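# Set the toppled nest block upright on the laser-marker table

## Task

Get the nest block, which is lying on its side, standing upright on the worktable of the laser marker; it must stay that way by itself, since a block that stays in place only because the robot holds it does not count.

## Robot and tools

Robot: two arms, left_arm and right_arm, each ending in a parallel gripper. All poses use one scene frame: origin on the table top midway between the arms, +z up, +x out over the table, and left_arm sits toward +y. The names left and right are just labels, not image sides. Printed hand positions may be somewhat wrong, worse at long reach, and arms tend to settle a centimetre or more short of a commanded pose, usually low.

Gripper frame: fingers extend along the gripper's +z axis and close along its y axis. end_effector_position is the point between the pads, roughly 1 cm short of the fingertips.

Row format (used by both motion tools): one flat list of 16 numbers covering both arms, even if only one moves. First 8 are left_arm: x, y, z in metres, then the orientation quaternion qw, qx, qy, qz (w first), then opening. Next 8 are the same for right_arm. Position and quaternion are an absolute target pose for that gripper in the scene frame, not an offset. Opening runs from -1 (closed) to +1 (fully open, 0.094 m).

execute_actions(actions): a list of up to 15 actions, run in sequence. Each action is a table of up to 15 rows; each row lasts one control step of 1/30 s, and if fewer than 15 rows are given the last one repeats to fill 15 steps. An empty list just returns state and images. A target more than 0.6 m away from a gripper's current position along any of its own axes gets the action refused for both arms; if the first action fails this check, or any action is malformed, nothing runs. Each step the command is clipped to within 70 mm and 16 degrees of the measured pose, and the arm then stops at its last clipped pose, so distant targets need several actions. Position beats orientation if both cannot be met. To hold orientation steady, resend your own quaternion every row rather than copying the drifting reported one.

move(target, speed, blocking): target is one 16-number row as above (absolute poses). The grippers follow straight paths that finish together, lasting 0.5 to 10 s; paths longer than that are cut off at 10 s. Rotation takes the shorter direction. speed is the top path speed in m/s, 0.002 to 0.5 (default 0.25); turning is capped at twice that in rad/s. Paths do not avoid obstacles or the other arm, and actual motion may lag, wander or exceed speed, especially with a nearly straight arm. Faster contact hits harder, and aiming further past a contact presses harder. Opening is applied at the start. blocking=false returns after 0.5 s while motion continues; then you must use wait or stop before sending new rows or moves. The result adds a move: line giving the ending (done, off_target, moving, held, fault) and active limits: limits=paced means the pose was clipped; limits=held means a check blocked some steps, after which the arm may jump faster than speed. If only one arm is named, the other finished at rest. Distances to each pose are reported.

wait(seconds): 0 to 10 s; the arms hold their last commands and a running move continues, returning early when it ends. wait(0) checks a non-blocking move.

stop(): brakes a running move; fast arms need room. Fingers keep moving.

zoom_image(camera, region): camera is cam_head_left or cam_head_right (both 504x504); region is [x0, y0, x1, y1] in pixels from the top-left, at most 504 by 504.

finished_scene(scene): ends the current scene (give its number) after the robot holds its last command; irreversible, and the result reports success. Only call it once the block stands on its own. Replying without a tool call also ends things.

Results: a state line left_arm: … | right_arm: … with each gripper's position and quaternion; Hand target lines showing where the controller is currently driving each gripper; grip_measured, the finger opening on the command scale (the last Joint positions entry gives it in metres; each gripper may be off by about 1 mm, consistently). Joint torques follow joint order minus the gripper, include offsets and noise, and are nonzero even in free air. A pose unreachable line means a clearance check altered or blocked that arm's command. FAULT lines mark arm stops; MOTOR HOT warns from 85 °C, and at 100 °C an OVER-TEMPERATURE FAULT drops that arm and releases its grip. Joint ranges (rad): waist -2.880 to 2.880, shoulder 0.000 to 3.142, elbow 0.000 to 3.019, wrist pitch -1.693 to 1.571, wrist yaw -1.571 to 1.571, wrist roll -2.094 to 2.094. Elbows stop just before full extension.

Gripping: fingers go to where grip_measured would read your command (except near ±1). To hold, command roughly 0.03 below grip_measured; smaller gaps grip more lightly. Pads push about 50 to 62 N, less on very thin parts, with a brief spike at first contact.

To keep an arm still, resend exactly its last reported pose and the desired opening every call. Objects may be tugged or pushed briefly by outside disturbances. Avoid: knocking or placing anything off the table, dropping or slamming the block, hard pushes, and arms colliding or pressing on each other. A blocked arm keeps pushing until commanded otherwise. Smooth, low-effort, quick motion is preferred.

Camera intrinsics (pinhole+radial): cam_head_left K=[[468.84, 0, 250.023], [0, 468.84, 250.015], [0, 0, 1]], fovy 56.516; cam_head_right K=[[463.23, 0, 249.416], [0, 463.23, 251.755], [0, 0, 1]], fovy 57.093.

Each tool is called after "Call:" as a command line: name --argument value for each argument, lists and objects as JSON in quotes; but a table of rows of numbers goes row by row, as --pt "numbers of a row", without its own name.

## Session

Call:
execute_actions --actions '[]'

Scene clock: 0.00 s.
left_arm: end_effector_position=(+0.7862, +0.6460, +0.1398) grip_measured=+1.000 end_effector_quat_wxyz=(+0.744, -0.472, +0.461, +0.101) | right_arm: end_effector_position=(+0.2011, +0.2226, +0.3187) grip_measured=+1.000 end_effector_quat_wxyz=(+0.279, -0.335, +0.757, +0.486)
Joint positions: left_arm=[ 0.466  2.411  1.779  0.782 -0.531 -0.586  0.094] | right_arm=[ 1.051  1.379  1.103 -0.118 -0.266  0.524  0.094]
Joint velocities: left_arm=[-0.005 -0.005 -0.012 -0.007 -0.007  0.022  0.   ] | right_arm=[-0.015 -0.015 -0.002 -0.007 -0.051 -0.051  0.   ]
Joint torques (N m, as the arm reports them, + toward a larger angle): no reading
Motor temperatures (°C, as the motors report them): left_arm=[26 24 24 23 23 24] | right_arm=[24 22 23 23 23 23]
Hand target (left_arm): +0.790, +0.648, +0.143; +0.749, -0.471, +0.456, +0.099
Hand target (right_arm): +0.203, +0.228, +0.331; +0.286, -0.334, +0.751, +0.493

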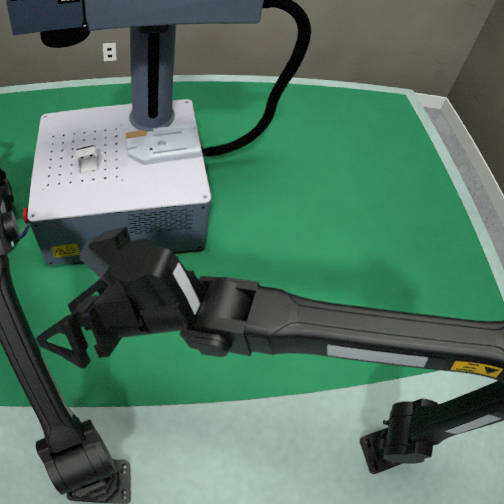

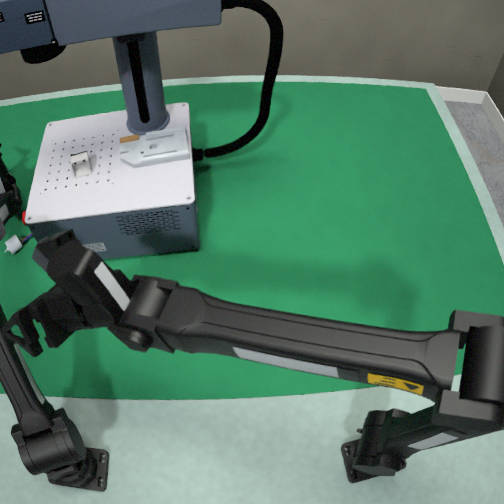

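Call:
zoom_image --camera "cam_head_left" --region '[20, 90, 220, 240]'

Call:
zoom_image --camera "cam_head_left" --region '[60, 130, 120, 190]'

Call:
zoom_image --camera "cam_head_right" --region '[50, 135, 110, 195]'

Region (20, 90, 220, 240) of cam_head_left's 504x504 image, scaled by 2.520, with more detail than that image has; it fills the top 378 rows of this view, and the rest is white.

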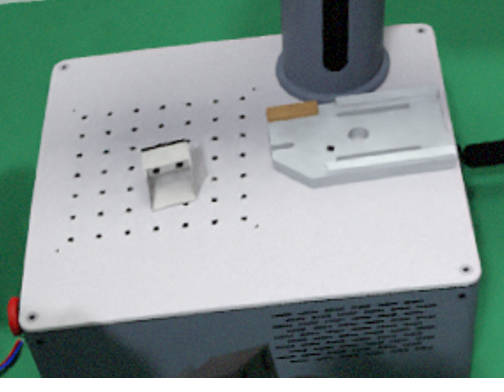

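Region (60, 130, 120, 190) of cam_head_left's 504x504 image, scaled by 8.400, with more detail than that image has.

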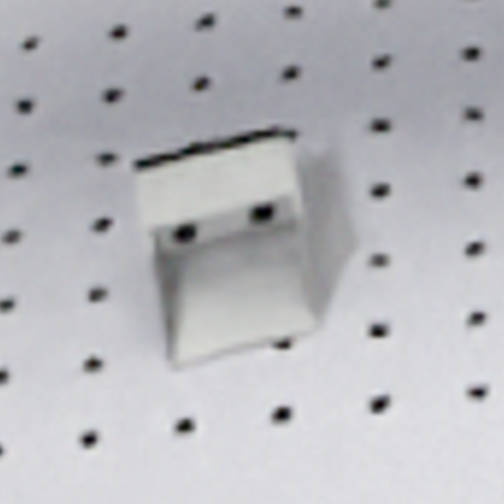

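Region (50, 135, 110, 195) of cam_head_right's 504x504 image, scaled by 8.400, with more detail than that image has.

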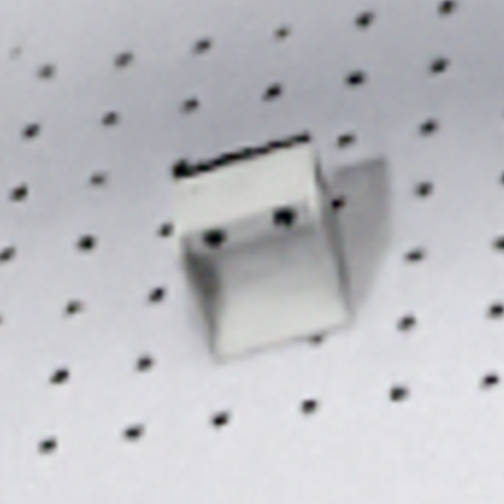

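Call:
move --target '[0.7862,0.646,0.1398,0.744,-0.472,0.461,0.101,1, 0.25,-0.3,0.25,0.383,0,0.924,0,1]' --speed 0.35

Scene clock: 15.80 s.
left_arm: end_effector_position=(+0.7862, +0.6460, +0.1398) grip_measured=+1.000 end_effector_quat_wxyz=(+0.744, -0.472, +0.461, +0.101) | right_arm: end_effector_position=(+0.2523, -0.2989, +0.2513) grip_measured=+1.000 end_effector_quat_wxyz=(+0.387, +0.002, +0.922, -0.002)
Joint positions: left_arm=[ 0.466  2.411  1.779  0.782 -0.531 -0.586  0.094] | right_arm=[ 0.316  0.433  0.631 -1.025  0.316  0.323  0.094]
Joint velocities: left_arm=[ 0.005  0.015  0.007 -0.002 -0.051 -0.051  0.   ] | right_arm=[ 0.005  0.005  0.002 -0.027 -0.022 -0.007  0.   ]
Joint torques (N m, as the arm reports them, + toward a larger angle): left_arm=[ -0.43 -20.64   8.09   2.09   0.19   0.06] | right_arm=[-2.3   1.45 11.52  1.3  -0.02 -0.01]
Motor temperatures (°C, as the motors report them): left_arm=[26 27 29 23 23 24] | right_arm=[24 22 27 23 23 23]
Hand target (left_arm): +0.786, +0.646, +0.140; +0.744, -0.472, +0.461, +0.101
Hand target (right_arm): +0.251, -0.300, +0.248; +0.385, -0.004, +0.923, -0.005
Off the commanded pose (left_arm): 0.000 m, 0 deg.
Off the commanded pose (right_arm): 0.003 m, 1 deg.
move: done

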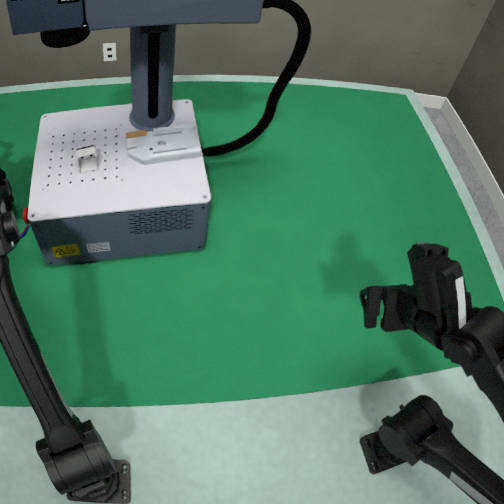

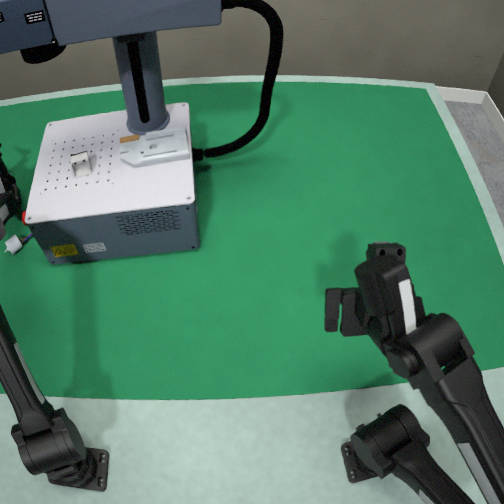

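Call:
move --target '[0.4,0.62,0.22,0.65,-0.3,0.65,0.2,1, 0.2523,-0.2989,0.2513,0.387,0,0.922,0,1]'

Call:
move --target '[0.38,0.33,0.24,0.537,0,0.843,0,0, 0.2523,-0.2989,0.2513,0.387,0,0.922,0,1]'

Scene clock: 22.03 s.
left_arm: end_effector_position=(+0.4023, +0.6161, +0.2271) grip_measured=+1.000 end_effector_quat_wxyz=(+0.672, -0.302, +0.646, +0.202) | right_arm: end_effector_position=(+0.2521, -0.2979, +0.2511) grip_measured=+1.000 end_effector_quat_wxyz=(+0.387, -0.001, +0.922, +0.000)
Joint positions: left_arm=[ 0.876  1.467  0.632  0.818  0.078 -0.145  0.094] | right_arm=[ 0.316  0.433  0.631 -1.025  0.31   0.32   0.094]
Joint velocities: left_arm=[-0.005 -0.005 -0.007 -0.007 -0.066  0.022  0.   ] | right_arm=[-0.005 -0.024 -0.012  0.007 -0.037  0.066  0.   ]
Joint torques (N m, as the arm reports them, + toward a larger angle): left_arm=[-0.35 -8.    6.77  1.5   0.23  0.17] | right_arm=[-2.72  1.64 12.27  1.4  -0.03  0.06]
Motor temperatures (°C, as the motors report them): left_arm=[26 28 29 23 23 24] | right_arm=[24 22 27 23 23 23]
Hand target (left_arm): +0.400, +0.615, +0.218; +0.660, -0.301, +0.658, +0.203
Hand target (right_arm): +0.252, -0.299, +0.251; +0.387, -0.000, +0.922, -0.000
Off the commanded pose (left_arm): 0.008 m, 2 deg.
Off the commanded pose (right_arm): 0.001 m, 0 deg.
move: done

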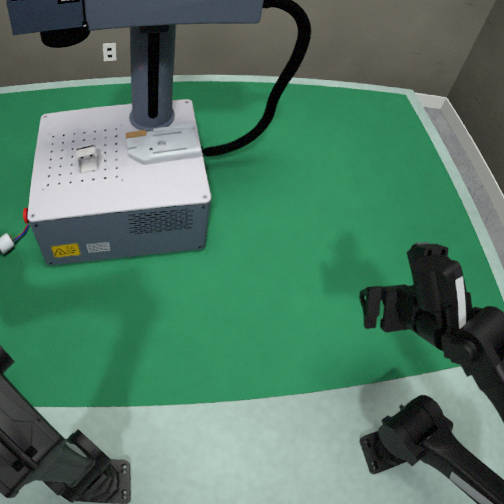

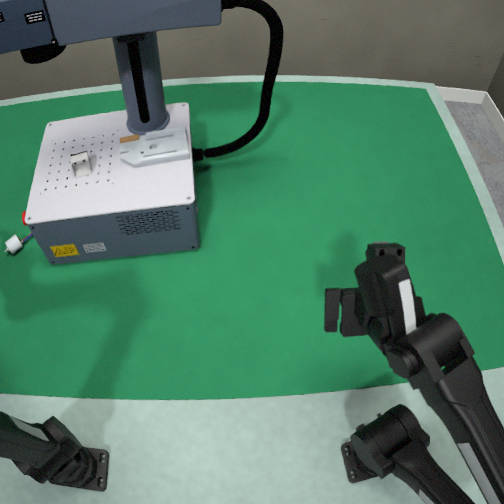

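Scene clock: 24.20 s.
left_arm: end_effector_position=(+0.3803, +0.3295, +0.2268) grip_measured=+0.002 end_effector_quat_wxyz=(+0.538, -0.009, +0.843, -0.006) | right_arm: end_effector_position=(+0.2521, -0.2979, +0.2511) grip_measured=+1.000 end_effector_quat_wxyz=(+0.387, -0.001, +0.922, +0.000)
Joint positions: left_arm=[ 0.519  0.803  0.492 -0.165  0.407  0.18   0.047] | right_arm=[ 0.316  0.433  0.631 -1.025  0.31   0.32   0.094]
Joint velocities: left_arm=[-0.005 -0.005 -0.002  0.007  0.051 -0.007  0.   ] | right_arm=[ 0.005 -0.015  0.002  0.017  0.051  0.037  0.   ]
Joint torques (N m, as the arm reports them, + toward a larger angle): left_arm=[-1.07 -1.9  11.28  1.34  0.22  0.13] | right_arm=[-2.6   1.45 12.29  1.4  -0.01  0.07]
Motor temperatures (°C, as the motors report them): left_arm=[26 28 29 23 23 24] | right_arm=[24 22 27 23 23 23]
Hand target (left_arm): +0.383, +0.328, +0.240; +0.543, +0.003, +0.840, -0.001
Hand target (right_arm): +0.252, -0.299, +0.251; +0.387, +0.000, +0.922, -0.000
Off the commanded pose (left_arm): 0.013 m, 1 deg.
Off the commanded pose (right_arm): 0.001 m, 0 deg.
move: off_target (left_arm)

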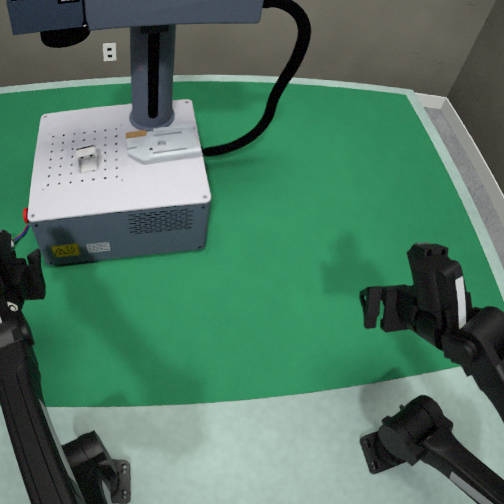

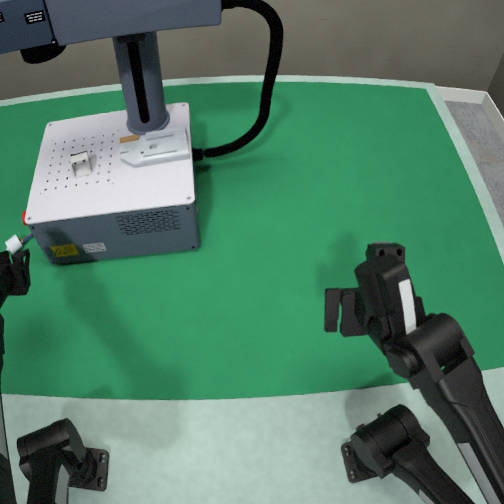

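Call:
move --target '[0.5,0.2,0.26,0.537,0,0.843,0,0, 0.45,-0.15,0.1,0.6,0,0.8,0,0]'

Scene clock: 33.30 s.
left_arm: end_effector_position=(+0.4811, +0.2055, +0.2306) grip_measured=+0.002 end_effector_quat_wxyz=(+0.509, +0.005, +0.861, +0.004) | right_arm: end_effector_position=(+0.4363, -0.1621, +0.0869) grip_measured=+0.002 end_effector_quat_wxyz=(+0.583, +0.004, +0.813, -0.008)
Joint positions: left_arm=[ 0.002  1.08   0.684 -0.107 -0.06  -0.019  0.047] | right_arm=[0.512 1.553 0.46  0.689 0.616 0.234 0.047]
Joint velocities: left_arm=[ 0.005  0.005  0.002 -0.002 -0.066 -0.051  0.   ] | right_arm=[-0.005  0.005 -0.022  0.007  0.022  0.037  0.001]
Joint torques (N m, as the arm reports them, + toward a larger angle): left_arm=[-1.02 -3.55 13.    3.18 -0.06 -0.15] | right_arm=[-1.28 -9.38  9.94  2.16  0.17  0.04]
Motor temperatures (°C, as the motors report them): left_arm=[26 26 32 23 23 24] | right_arm=[24 22 27 23 23 23]
Hand target (left_arm): +0.500, +0.202, +0.261; +0.538, -0.001, +0.843, -0.002
Hand target (right_arm): +0.446, -0.151, +0.103; +0.599, +0.004, +0.801, +0.002
Off the commanded pose (left_arm): 0.035 m, 4 deg.
Off the commanded pose (right_arm): 0.022 m, 3 deg.
move: off_target (left_arm, right_arm)

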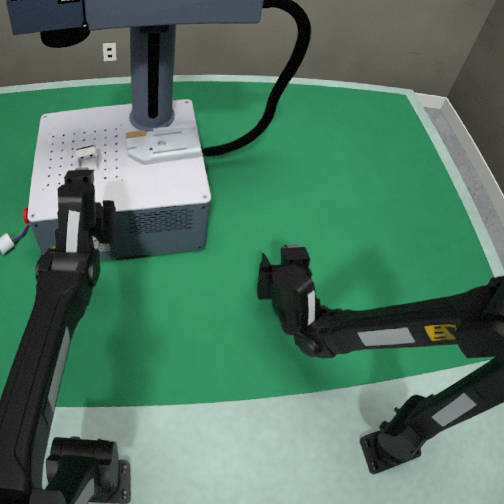

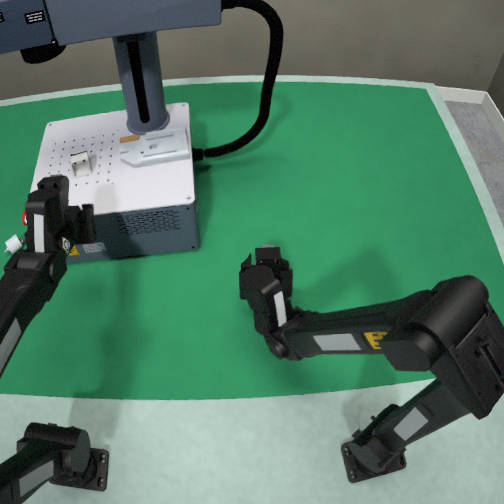

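Call:
zoom_image --camera "cam_head_left" --region '[30, 140, 150, 260]'

Call:
zoom_image --camera "cam_head_right" --region '[10, 140, 130, 260]'

Call:
zoom_image --camera "cam_head_left" --region '[230, 220, 350, 340]'

Call:
zoom_image --camera "cam_head_right" --region '[210, 220, 330, 340]'

Region (30, 140, 150, 260) of cam_head_left's 504x504 image, scaled by 4.200, with more detail than that image has.

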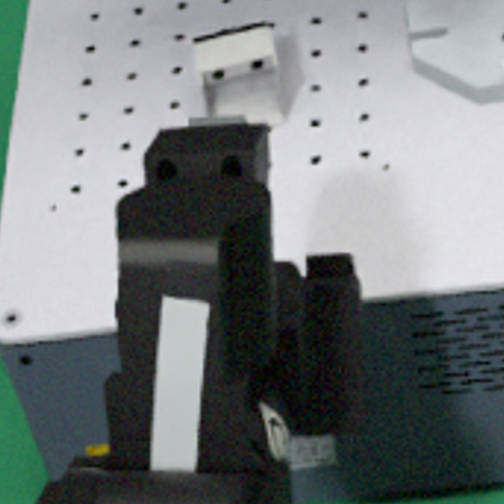

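Region (10, 140, 130, 260) of cam_head_right's 504x504 image, scaled by 4.200, with more detail than that image has.

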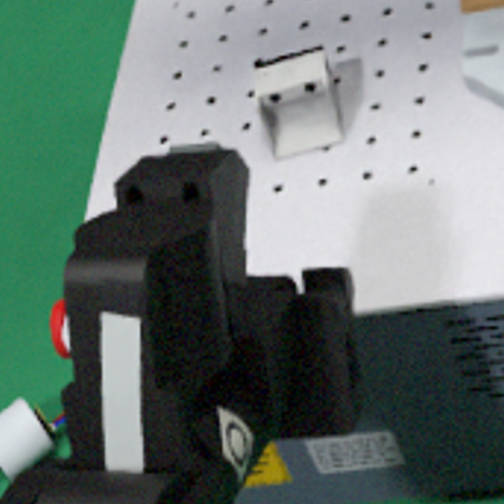

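Region (230, 220, 350, 340) of cam_head_left's 504x504 image, scaled by 4.200, with more detail than that image has.

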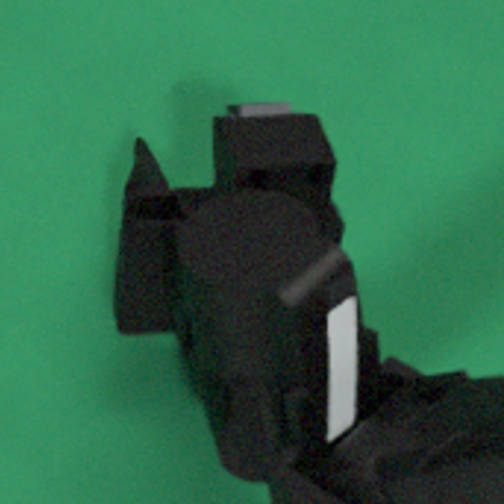

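Region (210, 220, 330, 340) of cam_head_right's 504x504 image, scaled by 4.200, with more detail than that image has.

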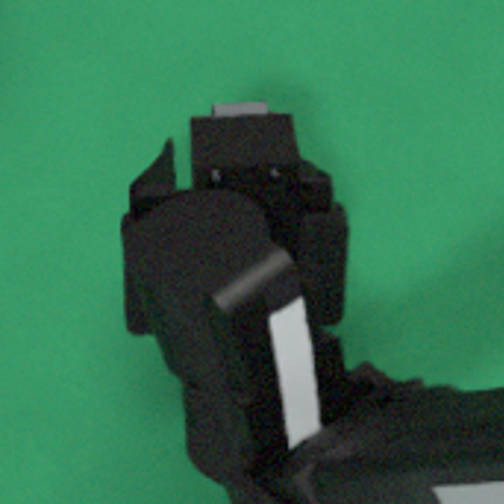

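Call:
move --target '[0.55,0.2,0.25,0.05,0,1,0,-1, 0.3,-0.3,0.2,0.387,0,0.922,0,0]'

Scene clock: 56.50 s.
left_arm: end_effector_position=(+0.5353, +0.1961, +0.2398) grip_measured=-0.985 end_effector_quat_wxyz=(+0.044, +0.017, +0.999, -0.004) | right_arm: end_effector_position=(+0.2921, -0.3012, +0.1698) grip_measured=+0.002 end_effector_quat_wxyz=(+0.369, -0.002, +0.929, -0.007)
Joint positions: left_arm=[ 0.013  1.657  1.612 -1.437  0.005 -0.022  0.001] | right_arm=[ 0.199  0.587  0.465 -0.723  0.233  0.232  0.047]
Joint velocities: left_arm=[-0.005 -0.005 -0.007 -0.007 -0.007 -0.007  0.001] | right_arm=[-0.005 -0.024  0.007 -0.012  0.007 -0.007  0.   ]
Joint torques (N m, as the arm reports them, + toward a larger angle): left_arm=[  0.75 -11.01  12.65   0.17   0.24  -0.14] | right_arm=[-2.78  0.23 17.2   0.9  -0.08  0.02]
Motor temperatures (°C, as the motors report them): left_arm=[26 25 39 23 23 24] | right_arm=[24 22 27 23 23 23]
Hand target (left_arm): +0.548, +0.201, +0.250; +0.051, +0.005, +0.999, -0.006
Hand target (right_arm): +0.301, -0.300, +0.197; +0.388, -0.003, +0.922, -0.004
Off the commanded pose (left_arm): 0.018 m, 2 deg.
Off the commanded pose (right_arm): 0.031 m, 2 deg.
move: off_target (left_arm, right_arm)

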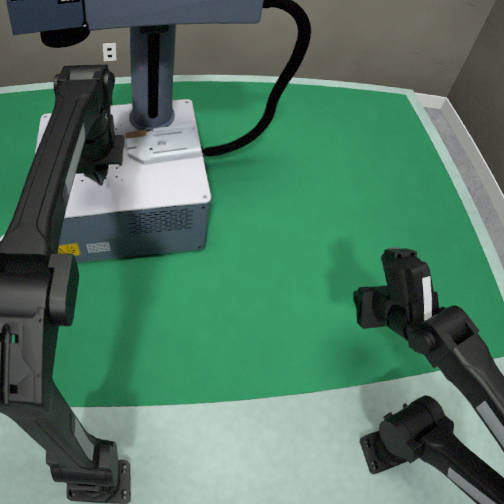

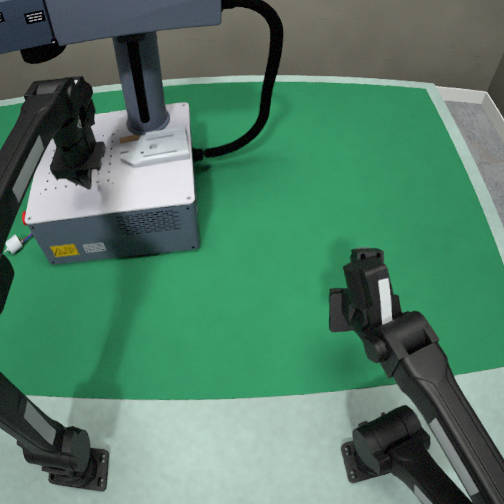

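Call:
move --target '[0.63,0.17,0.2,0.05,0,1,0,-1, 0.2921,-0.3012,0.1698,0.369,0,0.929,0,0]' --speed 0.15

Call:
zoom_image --camera "cam_head_left" --region '[60, 110, 180, 230]'

Call:
zoom_image --camera "cam_head_right" --region '[60, 110, 180, 230]'

Scene clock: 63.43 s.
left_arm: end_effector_position=(+0.6119, +0.1787, +0.2035) grip_measured=-0.985 end_effector_quat_wxyz=(+0.040, +0.003, +0.999, -0.001) | right_arm: end_effector_position=(+0.2917, -0.2987, +0.1693) grip_measured=+0.002 end_effector_quat_wxyz=(+0.367, -0.006, +0.930, -0.001)
Joint positions: left_arm=[-0.012  1.881  1.824 -1.434 -0.005 -0.073  0.001] | right_arm=[ 0.198  0.587  0.465 -0.723  0.217  0.231  0.047]
Joint velocities: left_arm=[-0.005  0.005 -0.007 -0.012 -0.007 -0.022  0.001] | right_arm=[-0.005 -0.005 -0.002 -0.002  0.007 -0.022 -0.002]
Joint torques (N m, as the arm reports them, + toward a larger angle): left_arm=[ -1.32 -12.68  12.17   1.26  -0.03  -0.2 ] | right_arm=[-2.95 -0.1  12.13  1.45 -0.09  0.11]
Motor temperatures (°C, as the motors report them): left_arm=[26 26 39 23 23 24] | right_arm=[24 22 29 23 23 23]
Hand target (left_arm): +0.630, +0.171, +0.200; +0.050, +0.000, +0.999, -0.000
Hand target (right_arm): +0.292, -0.301, +0.170; +0.369, -0.000, +0.929, -0.000
Off the commanded pose (left_arm): 0.020 m, 1 deg.
Off the commanded pose (right_arm): 0.003 m, 1 deg.
move: off_target (left_arm)

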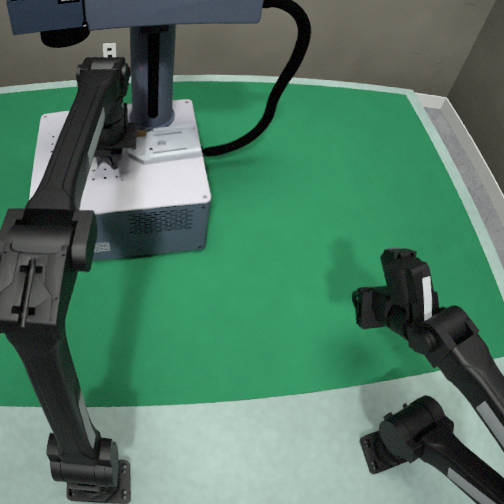

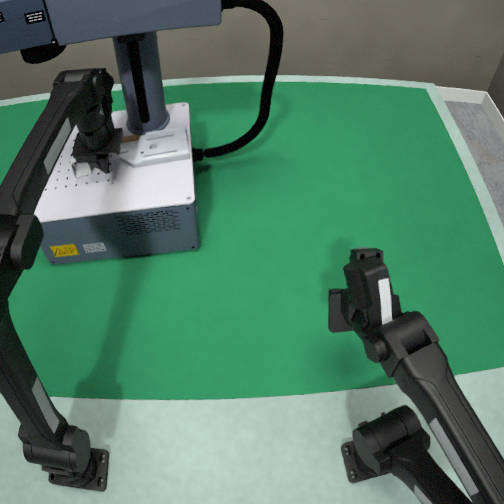

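Region (60, 110, 180, 230) of cam_head_left's 504x504 image, scaled by 4.200, with more detail than that image has.

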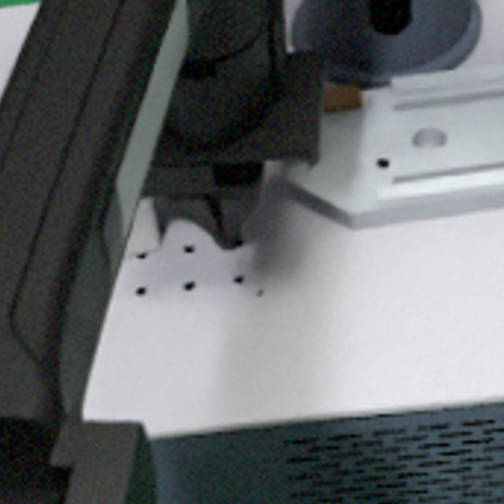

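Region (60, 110, 180, 230) of cam_head_right's 504x504 image, scaled by 4.200, with more detail than that image has.

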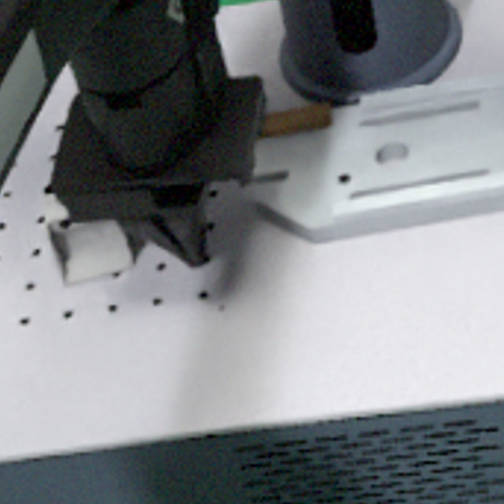

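Call:
move --target '[0.63,0.17,0.17,0.05,0,1,0,-1, 0.2921,-0.3012,0.1698,0.369,0,0.929,0,0]' --speed 0.03

Call:
zoom_image --camera "cam_head_left" --region '[60, 110, 180, 230]'

Call:
zoom_image --camera "cam_head_right" --region '[60, 110, 180, 230]'

Scene clock: 68.97 s.
left_arm: end_effector_position=(+0.6263, +0.1778, +0.2043) grip_measured=-0.985 end_effector_quat_wxyz=(+0.069, +0.002, +0.998, -0.002) | right_arm: end_effector_position=(+0.2917, -0.2988, +0.1693) grip_measured=+0.002 end_effector_quat_wxyz=(+0.367, -0.005, +0.930, -0.001)
Joint positions: left_arm=[-0.012  1.882  1.823 -1.374 -0.006 -0.077  0.001] | right_arm=[ 0.198  0.587  0.465 -0.723  0.217  0.231  0.047]
Joint velocities: left_arm=[ 0.024 -0.005 -0.007  0.002 -0.066 -0.007  0.001] | right_arm=[ 0.005 -0.015  0.012  0.027 -0.022  0.007  0.001]
Joint torques (N m, as the arm reports them, + toward a larger angle): left_arm=[ -1.57 -12.39   7.58   1.8   -0.04  -0.16] | right_arm=[-3.13 -0.08 12.19  1.44 -0.09  0.11]
Motor temperatures (°C, as the motors report them): left_arm=[26 26 39 23 23 24] | right_arm=[24 22 29 23 23 23]
Hand target (left_arm): +0.629, +0.171, +0.171; +0.050, -0.000, +0.999, +0.000
Hand target (right_arm): +0.292, -0.301, +0.170; +0.369, +0.000, +0.929, -0.000
Off the commanded pose (left_arm): 0.035 m, 2 deg.
Off the commanded pose (right_arm): 0.002 m, 1 deg.
move: off_target (left_arm)

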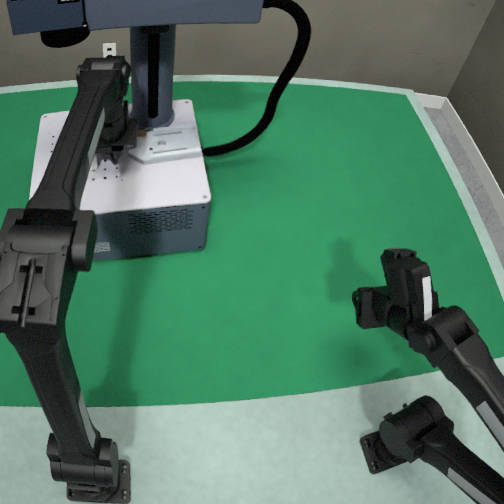

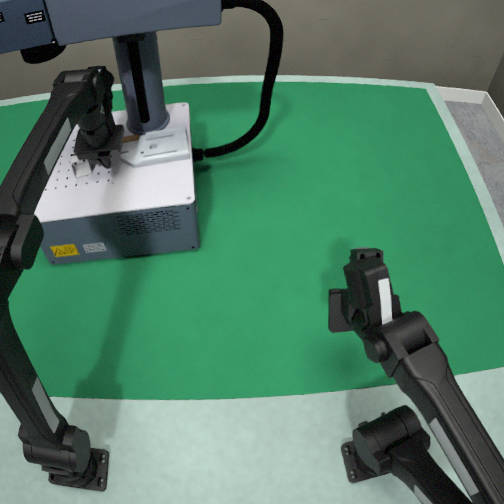

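Region (60, 110, 180, 230) of cam_head_left's 504x504 image, scaled by 4.200, with more detail than that image has.

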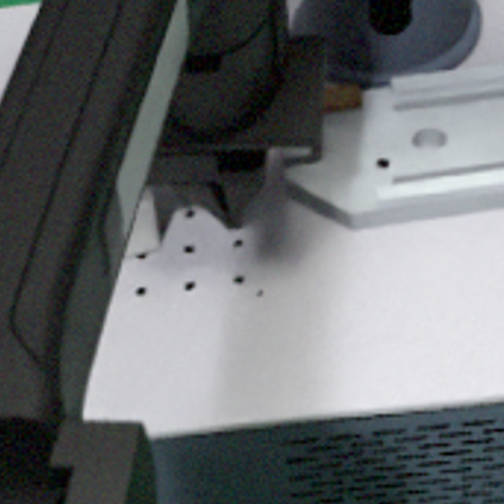

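Region (60, 110, 180, 230) of cam_head_right's 504x504 image, scaled by 4.200, with more detail than that image has.

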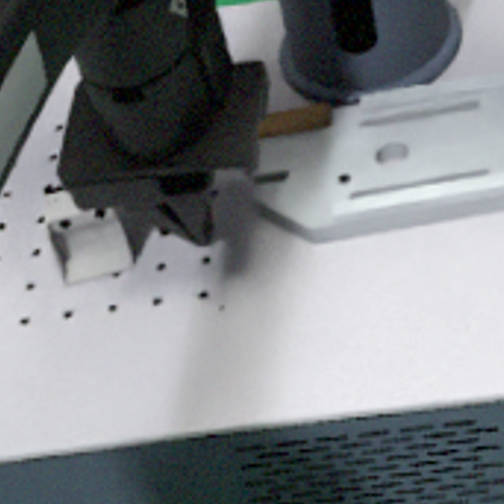

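Call:
move --target '[0.63,0.175,0.155,0.05,0,1,0,-1, 0.2921,-0.3012,0.1698,0.369,0,0.929,0,0]' --speed 0.05

Call:
zoom_image --camera "cam_head_right" --region '[60, 110, 180, 230]'

Scene clock: 78.33 s.
left_arm: end_effector_position=(+0.6292, +0.1775, +0.2022) grip_measured=-0.985 end_effector_quat_wxyz=(+0.078, +0.002, +0.997, -0.003) | right_arm: end_effector_position=(+0.2917, -0.2988, +0.1693) grip_measured=+0.002 end_effector_quat_wxyz=(+0.367, -0.005, +0.930, -0.001)
Joint positions: left_arm=[-0.012  1.878  1.811 -1.347 -0.006 -0.077  0.001] | right_arm=[ 0.198  0.587  0.465 -0.723  0.217  0.231  0.047]
Joint velocities: left_arm=[-0.005  0.005  0.002 -0.012  0.037 -0.037 -0.   ] | right_arm=[ 0.005 -0.005 -0.012 -0.012  0.007 -0.095 -0.   ]
Joint torques (N m, as the arm reports them, + toward a larger angle): left_arm=[ -0.8  -11.88   6.04   2.18   0.03  -0.08] | right_arm=[-2.8  -0.34 12.11  1.48 -0.09  0.11]
Motor temperatures (°C, as the motors report them): left_arm=[26 27 36 23 23 24] | right_arm=[24 22 29 23 23 23]
Hand target (left_arm): +0.628, +0.175, +0.156; +0.050, +0.000, +0.999, -0.000
Hand target (right_arm): +0.292, -0.301, +0.170; +0.369, +0.000, +0.929, -0.000
Off the commanded pose (left_arm): 0.047 m, 3 deg.
Off the commanded pose (right_arm): 0.002 m, 1 deg.
move: off_target (left_arm)

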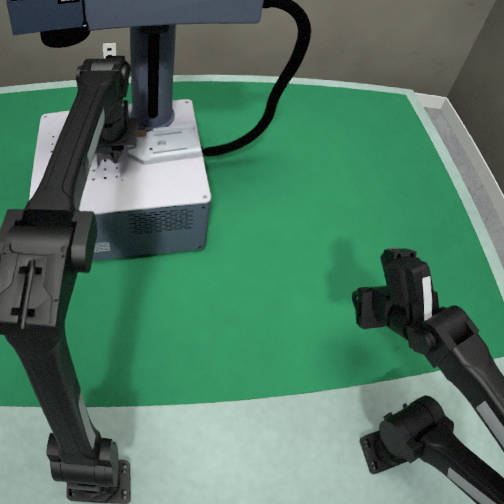

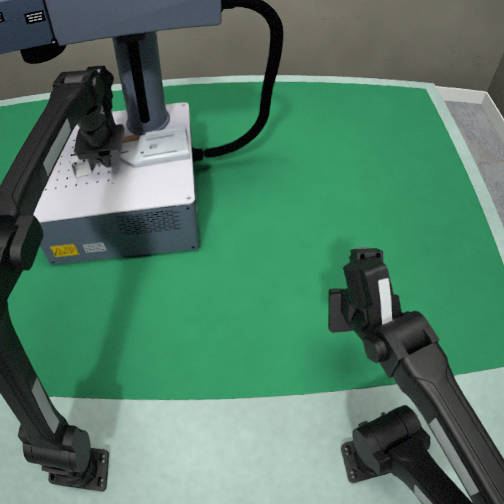

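Region (60, 110, 180, 230) of cam_head_right's 504x504 image, scaled by 4.200, with more detail than that image has.

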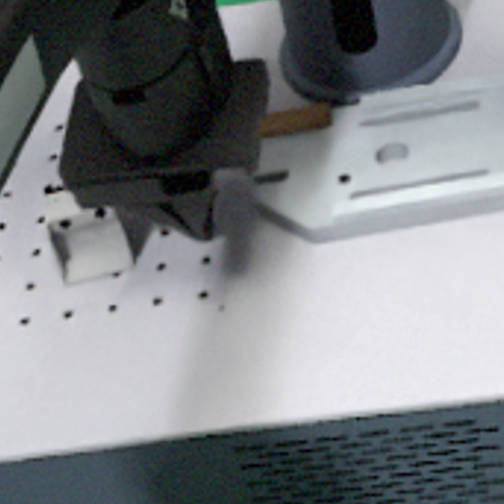

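Call:
move --target '[0.58,0.19,0.28,0.2,0,0.98,0,0.6, 0.2921,-0.3012,0.1698,0.369,0,0.929,0,0]' --speed 0.15

Call:
move --target '[0.59,0.232,0.275,0.46,-0.077,0.884,0.04,0.6, 0.2921,-0.3012,0.1698,0.369,0,0.929,0,0]' --speed 0.2

Call:
zoom_image --camera "cam_head_right" --region '[20, 100, 160, 240]'

Scene clock: 104.23 s.
left_arm: end_effector_position=(+0.5766, +0.1861, +0.2819) grip_measured=+0.598 end_effector_quat_wxyz=(+0.193, -0.002, +0.981, -0.001) | right_arm: end_effector_position=(+0.2917, -0.2988, +0.1693) grip_measured=+0.002 end_effector_quat_wxyz=(+0.367, -0.005, +0.930, -0.001)
Joint positions: left_arm=[-0.011  1.579  1.581 -1.187 -0.03  -0.077  0.075] | right_arm=[ 0.198  0.587  0.465 -0.723  0.217  0.231  0.047]
Joint velocities: left_arm=[ 0.005 -0.005 -0.037  0.002 -0.066 -0.022 -0.001] | right_arm=[-0.005 -0.005 -0.017 -0.007 -0.007 -0.007  0.001]
Joint torques (N m, as the arm reports them, + toward a larger angle): left_arm=[  0.03 -12.54   8.35   2.29  -0.05   0.08] | right_arm=[-2.97 -0.22 12.15  1.45 -0.08  0.11]
Motor temperatures (°C, as the motors report them): left_arm=[26 27 32 23 23 24] | right_arm=[24 22 30 23 23 23]
Hand target (left_arm): +0.579, +0.189, +0.280; +0.200, -0.001, +0.980, +0.002
Hand target (right_arm): +0.292, -0.301, +0.170; +0.369, +0.000, +0.929, -0.000
Off the commanded pose (left_arm): 0.006 m, 1 deg.
Off the commanded pose (right_arm): 0.002 m, 1 deg.
move: done

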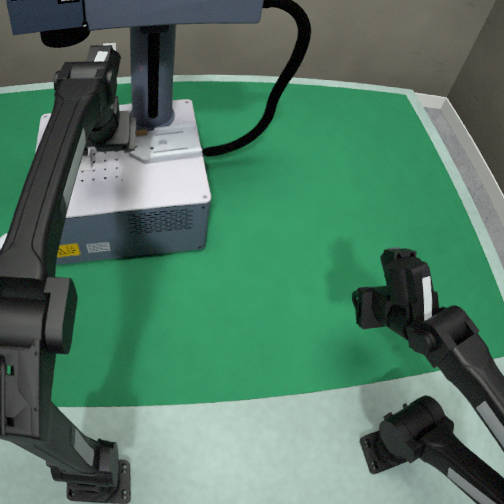

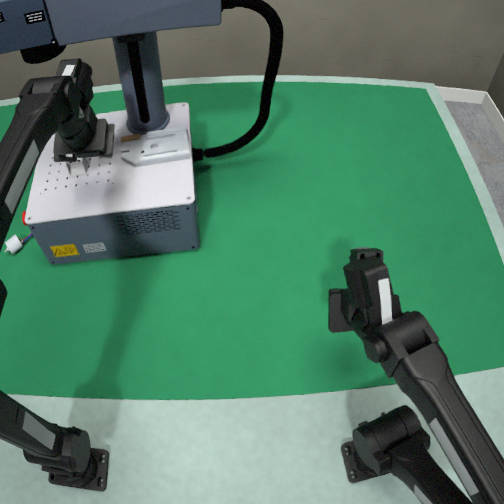

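Scene clock: 106.10 s.
left_arm: end_effector_position=(+0.5906, +0.2247, +0.2665) grip_measured=+0.598 end_effector_quat_wxyz=(+0.443, -0.064, +0.893, +0.046) | right_arm: end_effector_position=(+0.2917, -0.2988, +0.1693) grip_measured=+0.002 end_effector_quat_wxyz=(+0.367, -0.005, +0.930, -0.001)
Joint positions: left_arm=[ 0.011  1.384  1.12  -0.396 -0.184 -0.11   0.075] | right_arm=[ 0.198  0.587  0.465 -0.723  0.217  0.231  0.047]
Joint velocities: left_arm=[-0.005  0.005  0.007  0.027 -0.022 -0.022  0.   ] | right_arm=[-0.005 -0.005  0.022  0.022  0.007  0.022 -0.001]
Joint torques (N m, as the arm reports them, + toward a larger angle): left_arm=[  0.54 -10.4    8.73   3.08  -0.11  -0.17] | right_arm=[-3.01 -0.2  12.18  1.49 -0.07  0.13]
Motor temperatures (°C, as the motors report them): left_arm=[26 27 32 23 23 24] | right_arm=[24 22 30 23 23 23]
Hand target (left_arm): +0.590, +0.232, +0.275; +0.459, -0.078, +0.884, +0.045
Hand target (right_arm): +0.292, -0.301, +0.170; +0.369, +0.000, +0.929, -0.000
Off the commanded pose (left_arm): 0.011 m, 3 deg.
Off the commanded pose (right_arm): 0.002 m, 1 deg.
move: off_target (left_arm)

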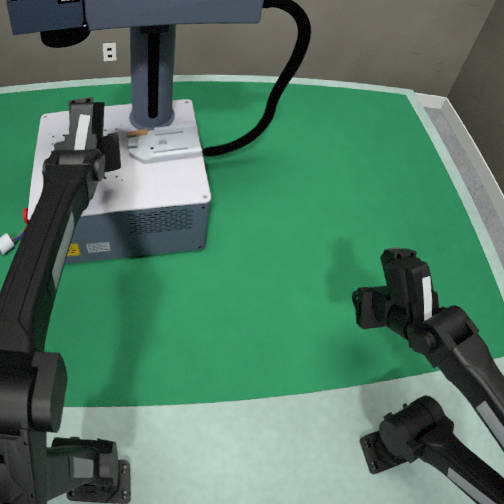

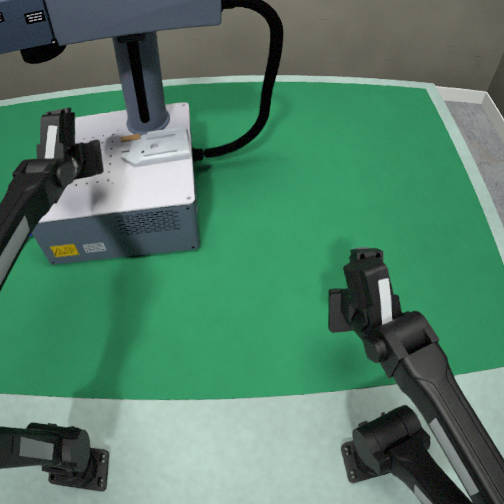

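Region (20, 100, 160, 240) of cam_head_right's 504x504 image, scaled by 3.600, with more detail than that image has.

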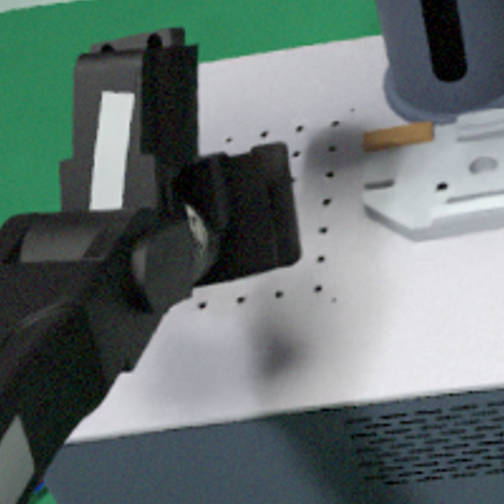

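Call:
move --target '[0.655,0.25,0.225,0.47,-0.077,0.88,0.04,0.9, 0.2921,-0.3012,0.1698,0.369,0,0.929,0,0]' --speed 0.08

Call:
zoom_image --camera "cam_head_right" --region '[20, 100, 160, 240]'

Scene clock: 111.97 s.
left_arm: end_effector_position=(+0.6327, +0.2450, +0.2067) grip_measured=+0.898 end_effector_quat_wxyz=(+0.446, -0.076, +0.891, +0.040) | right_arm: end_effector_position=(+0.2917, -0.2988, +0.1693) grip_measured=+0.002 end_effector_quat_wxyz=(+0.367, -0.005, +0.930, -0.001)
Joint positions: left_arm=[ 0.058  1.543  1.121 -0.229 -0.149 -0.108  0.089] | right_arm=[ 0.198  0.587  0.465 -0.723  0.217  0.231  0.047]
Joint velocities: left_arm=[-0.024 -0.015  0.017  0.007 -0.007  0.081  0.   ] | right_arm=[-0.015 -0.005 -0.017 -0.007  0.168 -0.022  0.001]
Joint torques (N m, as the arm reports them, + toward a larger angle): left_arm=[ 0.61 -9.41 12.64  3.18  0.17  0.11] | right_arm=[-2.86 -0.1  12.12  1.4  -0.08  0.12]
Motor temperatures (°C, as the motors report them): left_arm=[26 27 33 23 24 24] | right_arm=[24 22 30 23 23 23]
Hand target (left_arm): +0.653, +0.251, +0.225; +0.469, -0.077, +0.879, +0.041
Hand target (right_arm): +0.292, -0.301, +0.170; +0.369, +0.000, +0.929, -0.000
Off the commanded pose (left_arm): 0.029 m, 3 deg.
Off the commanded pose (right_arm): 0.002 m, 1 deg.
move: off_target (left_arm)

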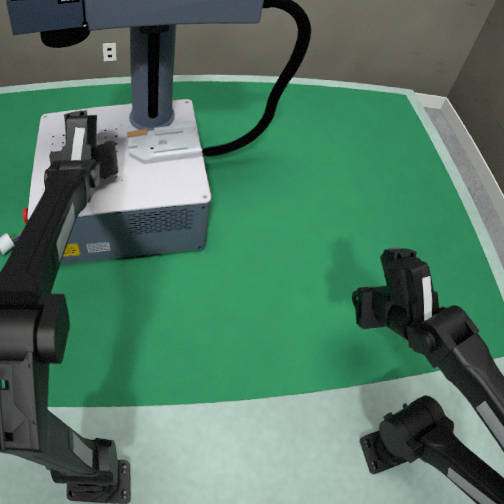

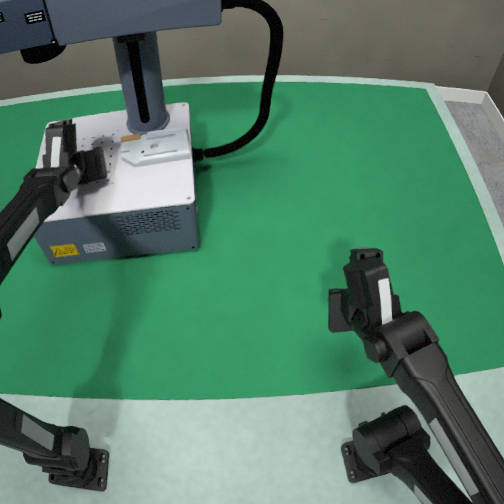

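Region (20, 100, 160, 240) of cam_head_right's 504x504 image, scaled by 3.600, with more detail than that image has.

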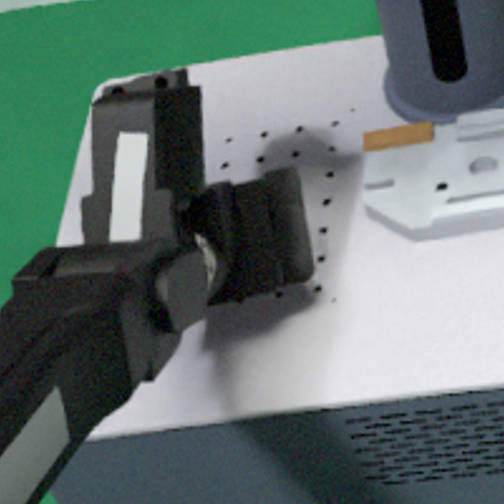

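Call:
execute_actions --actions '[[[0.66,0.248,0.228,0.47,-0.077,0.88,0.04,0.9, 0.2921,-0.3012,0.1698,0.369,0,0.929,0,0]],[[0.665,0.248,0.23,0.47,-0.077,0.88,0.04,0.9, 0.2921,-0.3012,0.1698,0.369,0,0.929,0,0]]]'

Scene clock: 119.67 s.
left_arm: end_effector_position=(+0.6433, +0.2448, +0.2148) grip_measured=+0.898 end_effector_quat_wxyz=(+0.453, -0.077, +0.887, +0.039) | right_arm: end_effector_position=(+0.2917, -0.2988, +0.1693) grip_measured=+0.002 end_effector_quat_wxyz=(+0.367, -0.005, +0.930, -0.001)
Joint positions: left_arm=[ 0.058  1.557  1.152 -0.229 -0.149 -0.108  0.089] | right_arm=[ 0.198  0.587  0.465 -0.723  0.217  0.231  0.047]
Joint velocities: left_arm=[ 0.005 -0.005 -0.002 -0.002 -0.081 -0.037  0.   ] | right_arm=[-0.005 -0.015  0.007 -0.007 -0.007 -0.022 -0.   ]
Joint torques (N m, as the arm reports them, + toward a larger angle): left_arm=[ 0.14 -9.45 13.04  2.39  0.07  0.07] | right_arm=[-3.07 -0.34 12.14  1.43 -0.1   0.1 ]
Motor temperatures (°C, as the motors report them): left_arm=[26 27 36 23 23 24] | right_arm=[24 22 30 23 23 23]
Hand target (left_arm): +0.663, +0.248, +0.231; +0.470, -0.077, +0.879, +0.040
Hand target (right_arm): +0.292, -0.301, +0.170; +0.369, +0.000, +0.929, -0.000
Off the commanded pose (left_arm): 0.027 m, 2 deg.
Off the commanded pose (right_arm): 0.002 m, 1 deg.

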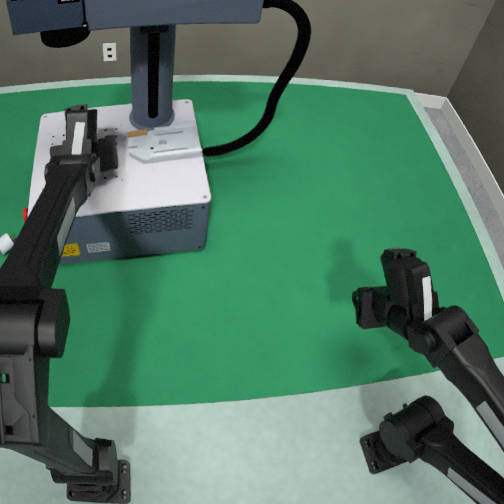

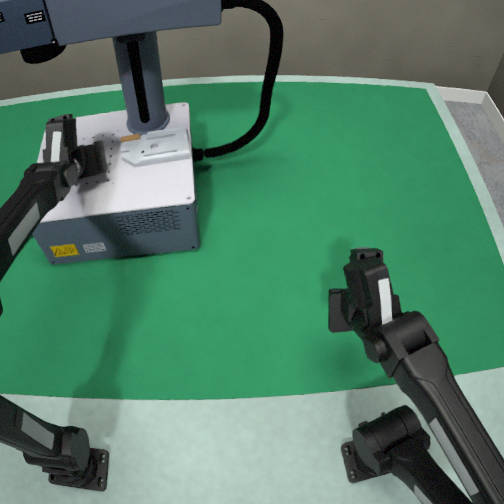

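Slightly lower, then close gradually.

Call:
execute_actions --actions '[[[0.666,0.248,0.224,0.47,-0.077,0.88,0.04,0.3, 0.2921,-0.3012,0.1698,0.369,0,0.929,0,0]],[[0.666,0.248,0.224,0.47,-0.077,0.88,0.04,0.0, 0.2921,-0.3012,0.1698,0.369,0,0.929,0,0]],[[0.666,0.248,0.224,0.47,-0.077,0.88,0.04,-0.2, 0.2921,-0.3012,0.1698,0.369,0,0.929,0,0]]]'

Scene clock: 124.20 s.
left_arm: end_effector_position=(+0.6441, +0.2449, +0.2083) grip_measured=-0.163 end_effector_quat_wxyz=(+0.448, -0.077, +0.890, +0.040) | right_arm: end_effector_position=(+0.2917, -0.2988, +0.1693) grip_measured=+0.002 end_effector_quat_wxyz=(+0.367, -0.005, +0.930, -0.001)
Joint positions: left_arm=[ 0.058  1.568  1.152 -0.229 -0.149 -0.108  0.039] | right_arm=[ 0.198  0.587  0.465 -0.723  0.217  0.231  0.047]
Joint velocities: left_arm=[-0.005 -0.015 -0.007 -0.007  0.095 -0.007  0.   ] | right_arm=[-0.005 -0.015  0.002 -0.017  0.037  0.066  0.001]
Joint torques (N m, as the arm reports them, + toward a larger angle): left_arm=[ 0.12 -9.66 12.49  2.91  0.08  0.06] | right_arm=[-3.19 -0.45 12.21  1.45 -0.08  0.14]
Motor temperatures (°C, as the motors report them): left_arm=[26 27 38 23 23 24] | right_arm=[24 22 30 23 23 23]
Hand target (left_arm): +0.664, +0.248, +0.224; +0.469, -0.077, +0.879, +0.040
Hand target (right_arm): +0.292, -0.301, +0.170; +0.369, +0.000, +0.929, -0.000
Off the commanded pose (left_arm): 0.027 m, 3 deg.
Off the commanded pose (right_arm): 0.002 m, 1 deg.

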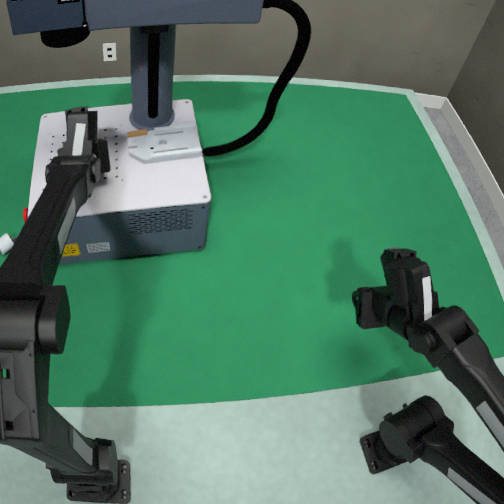

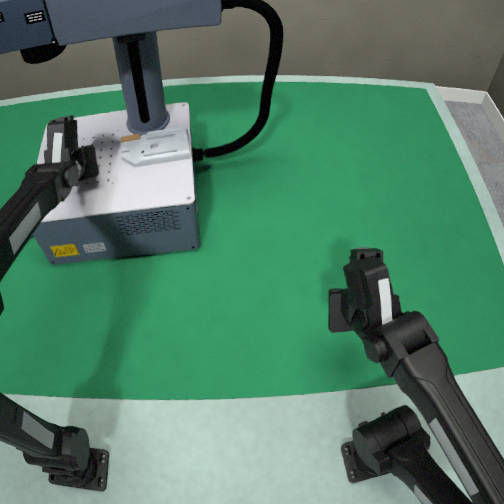

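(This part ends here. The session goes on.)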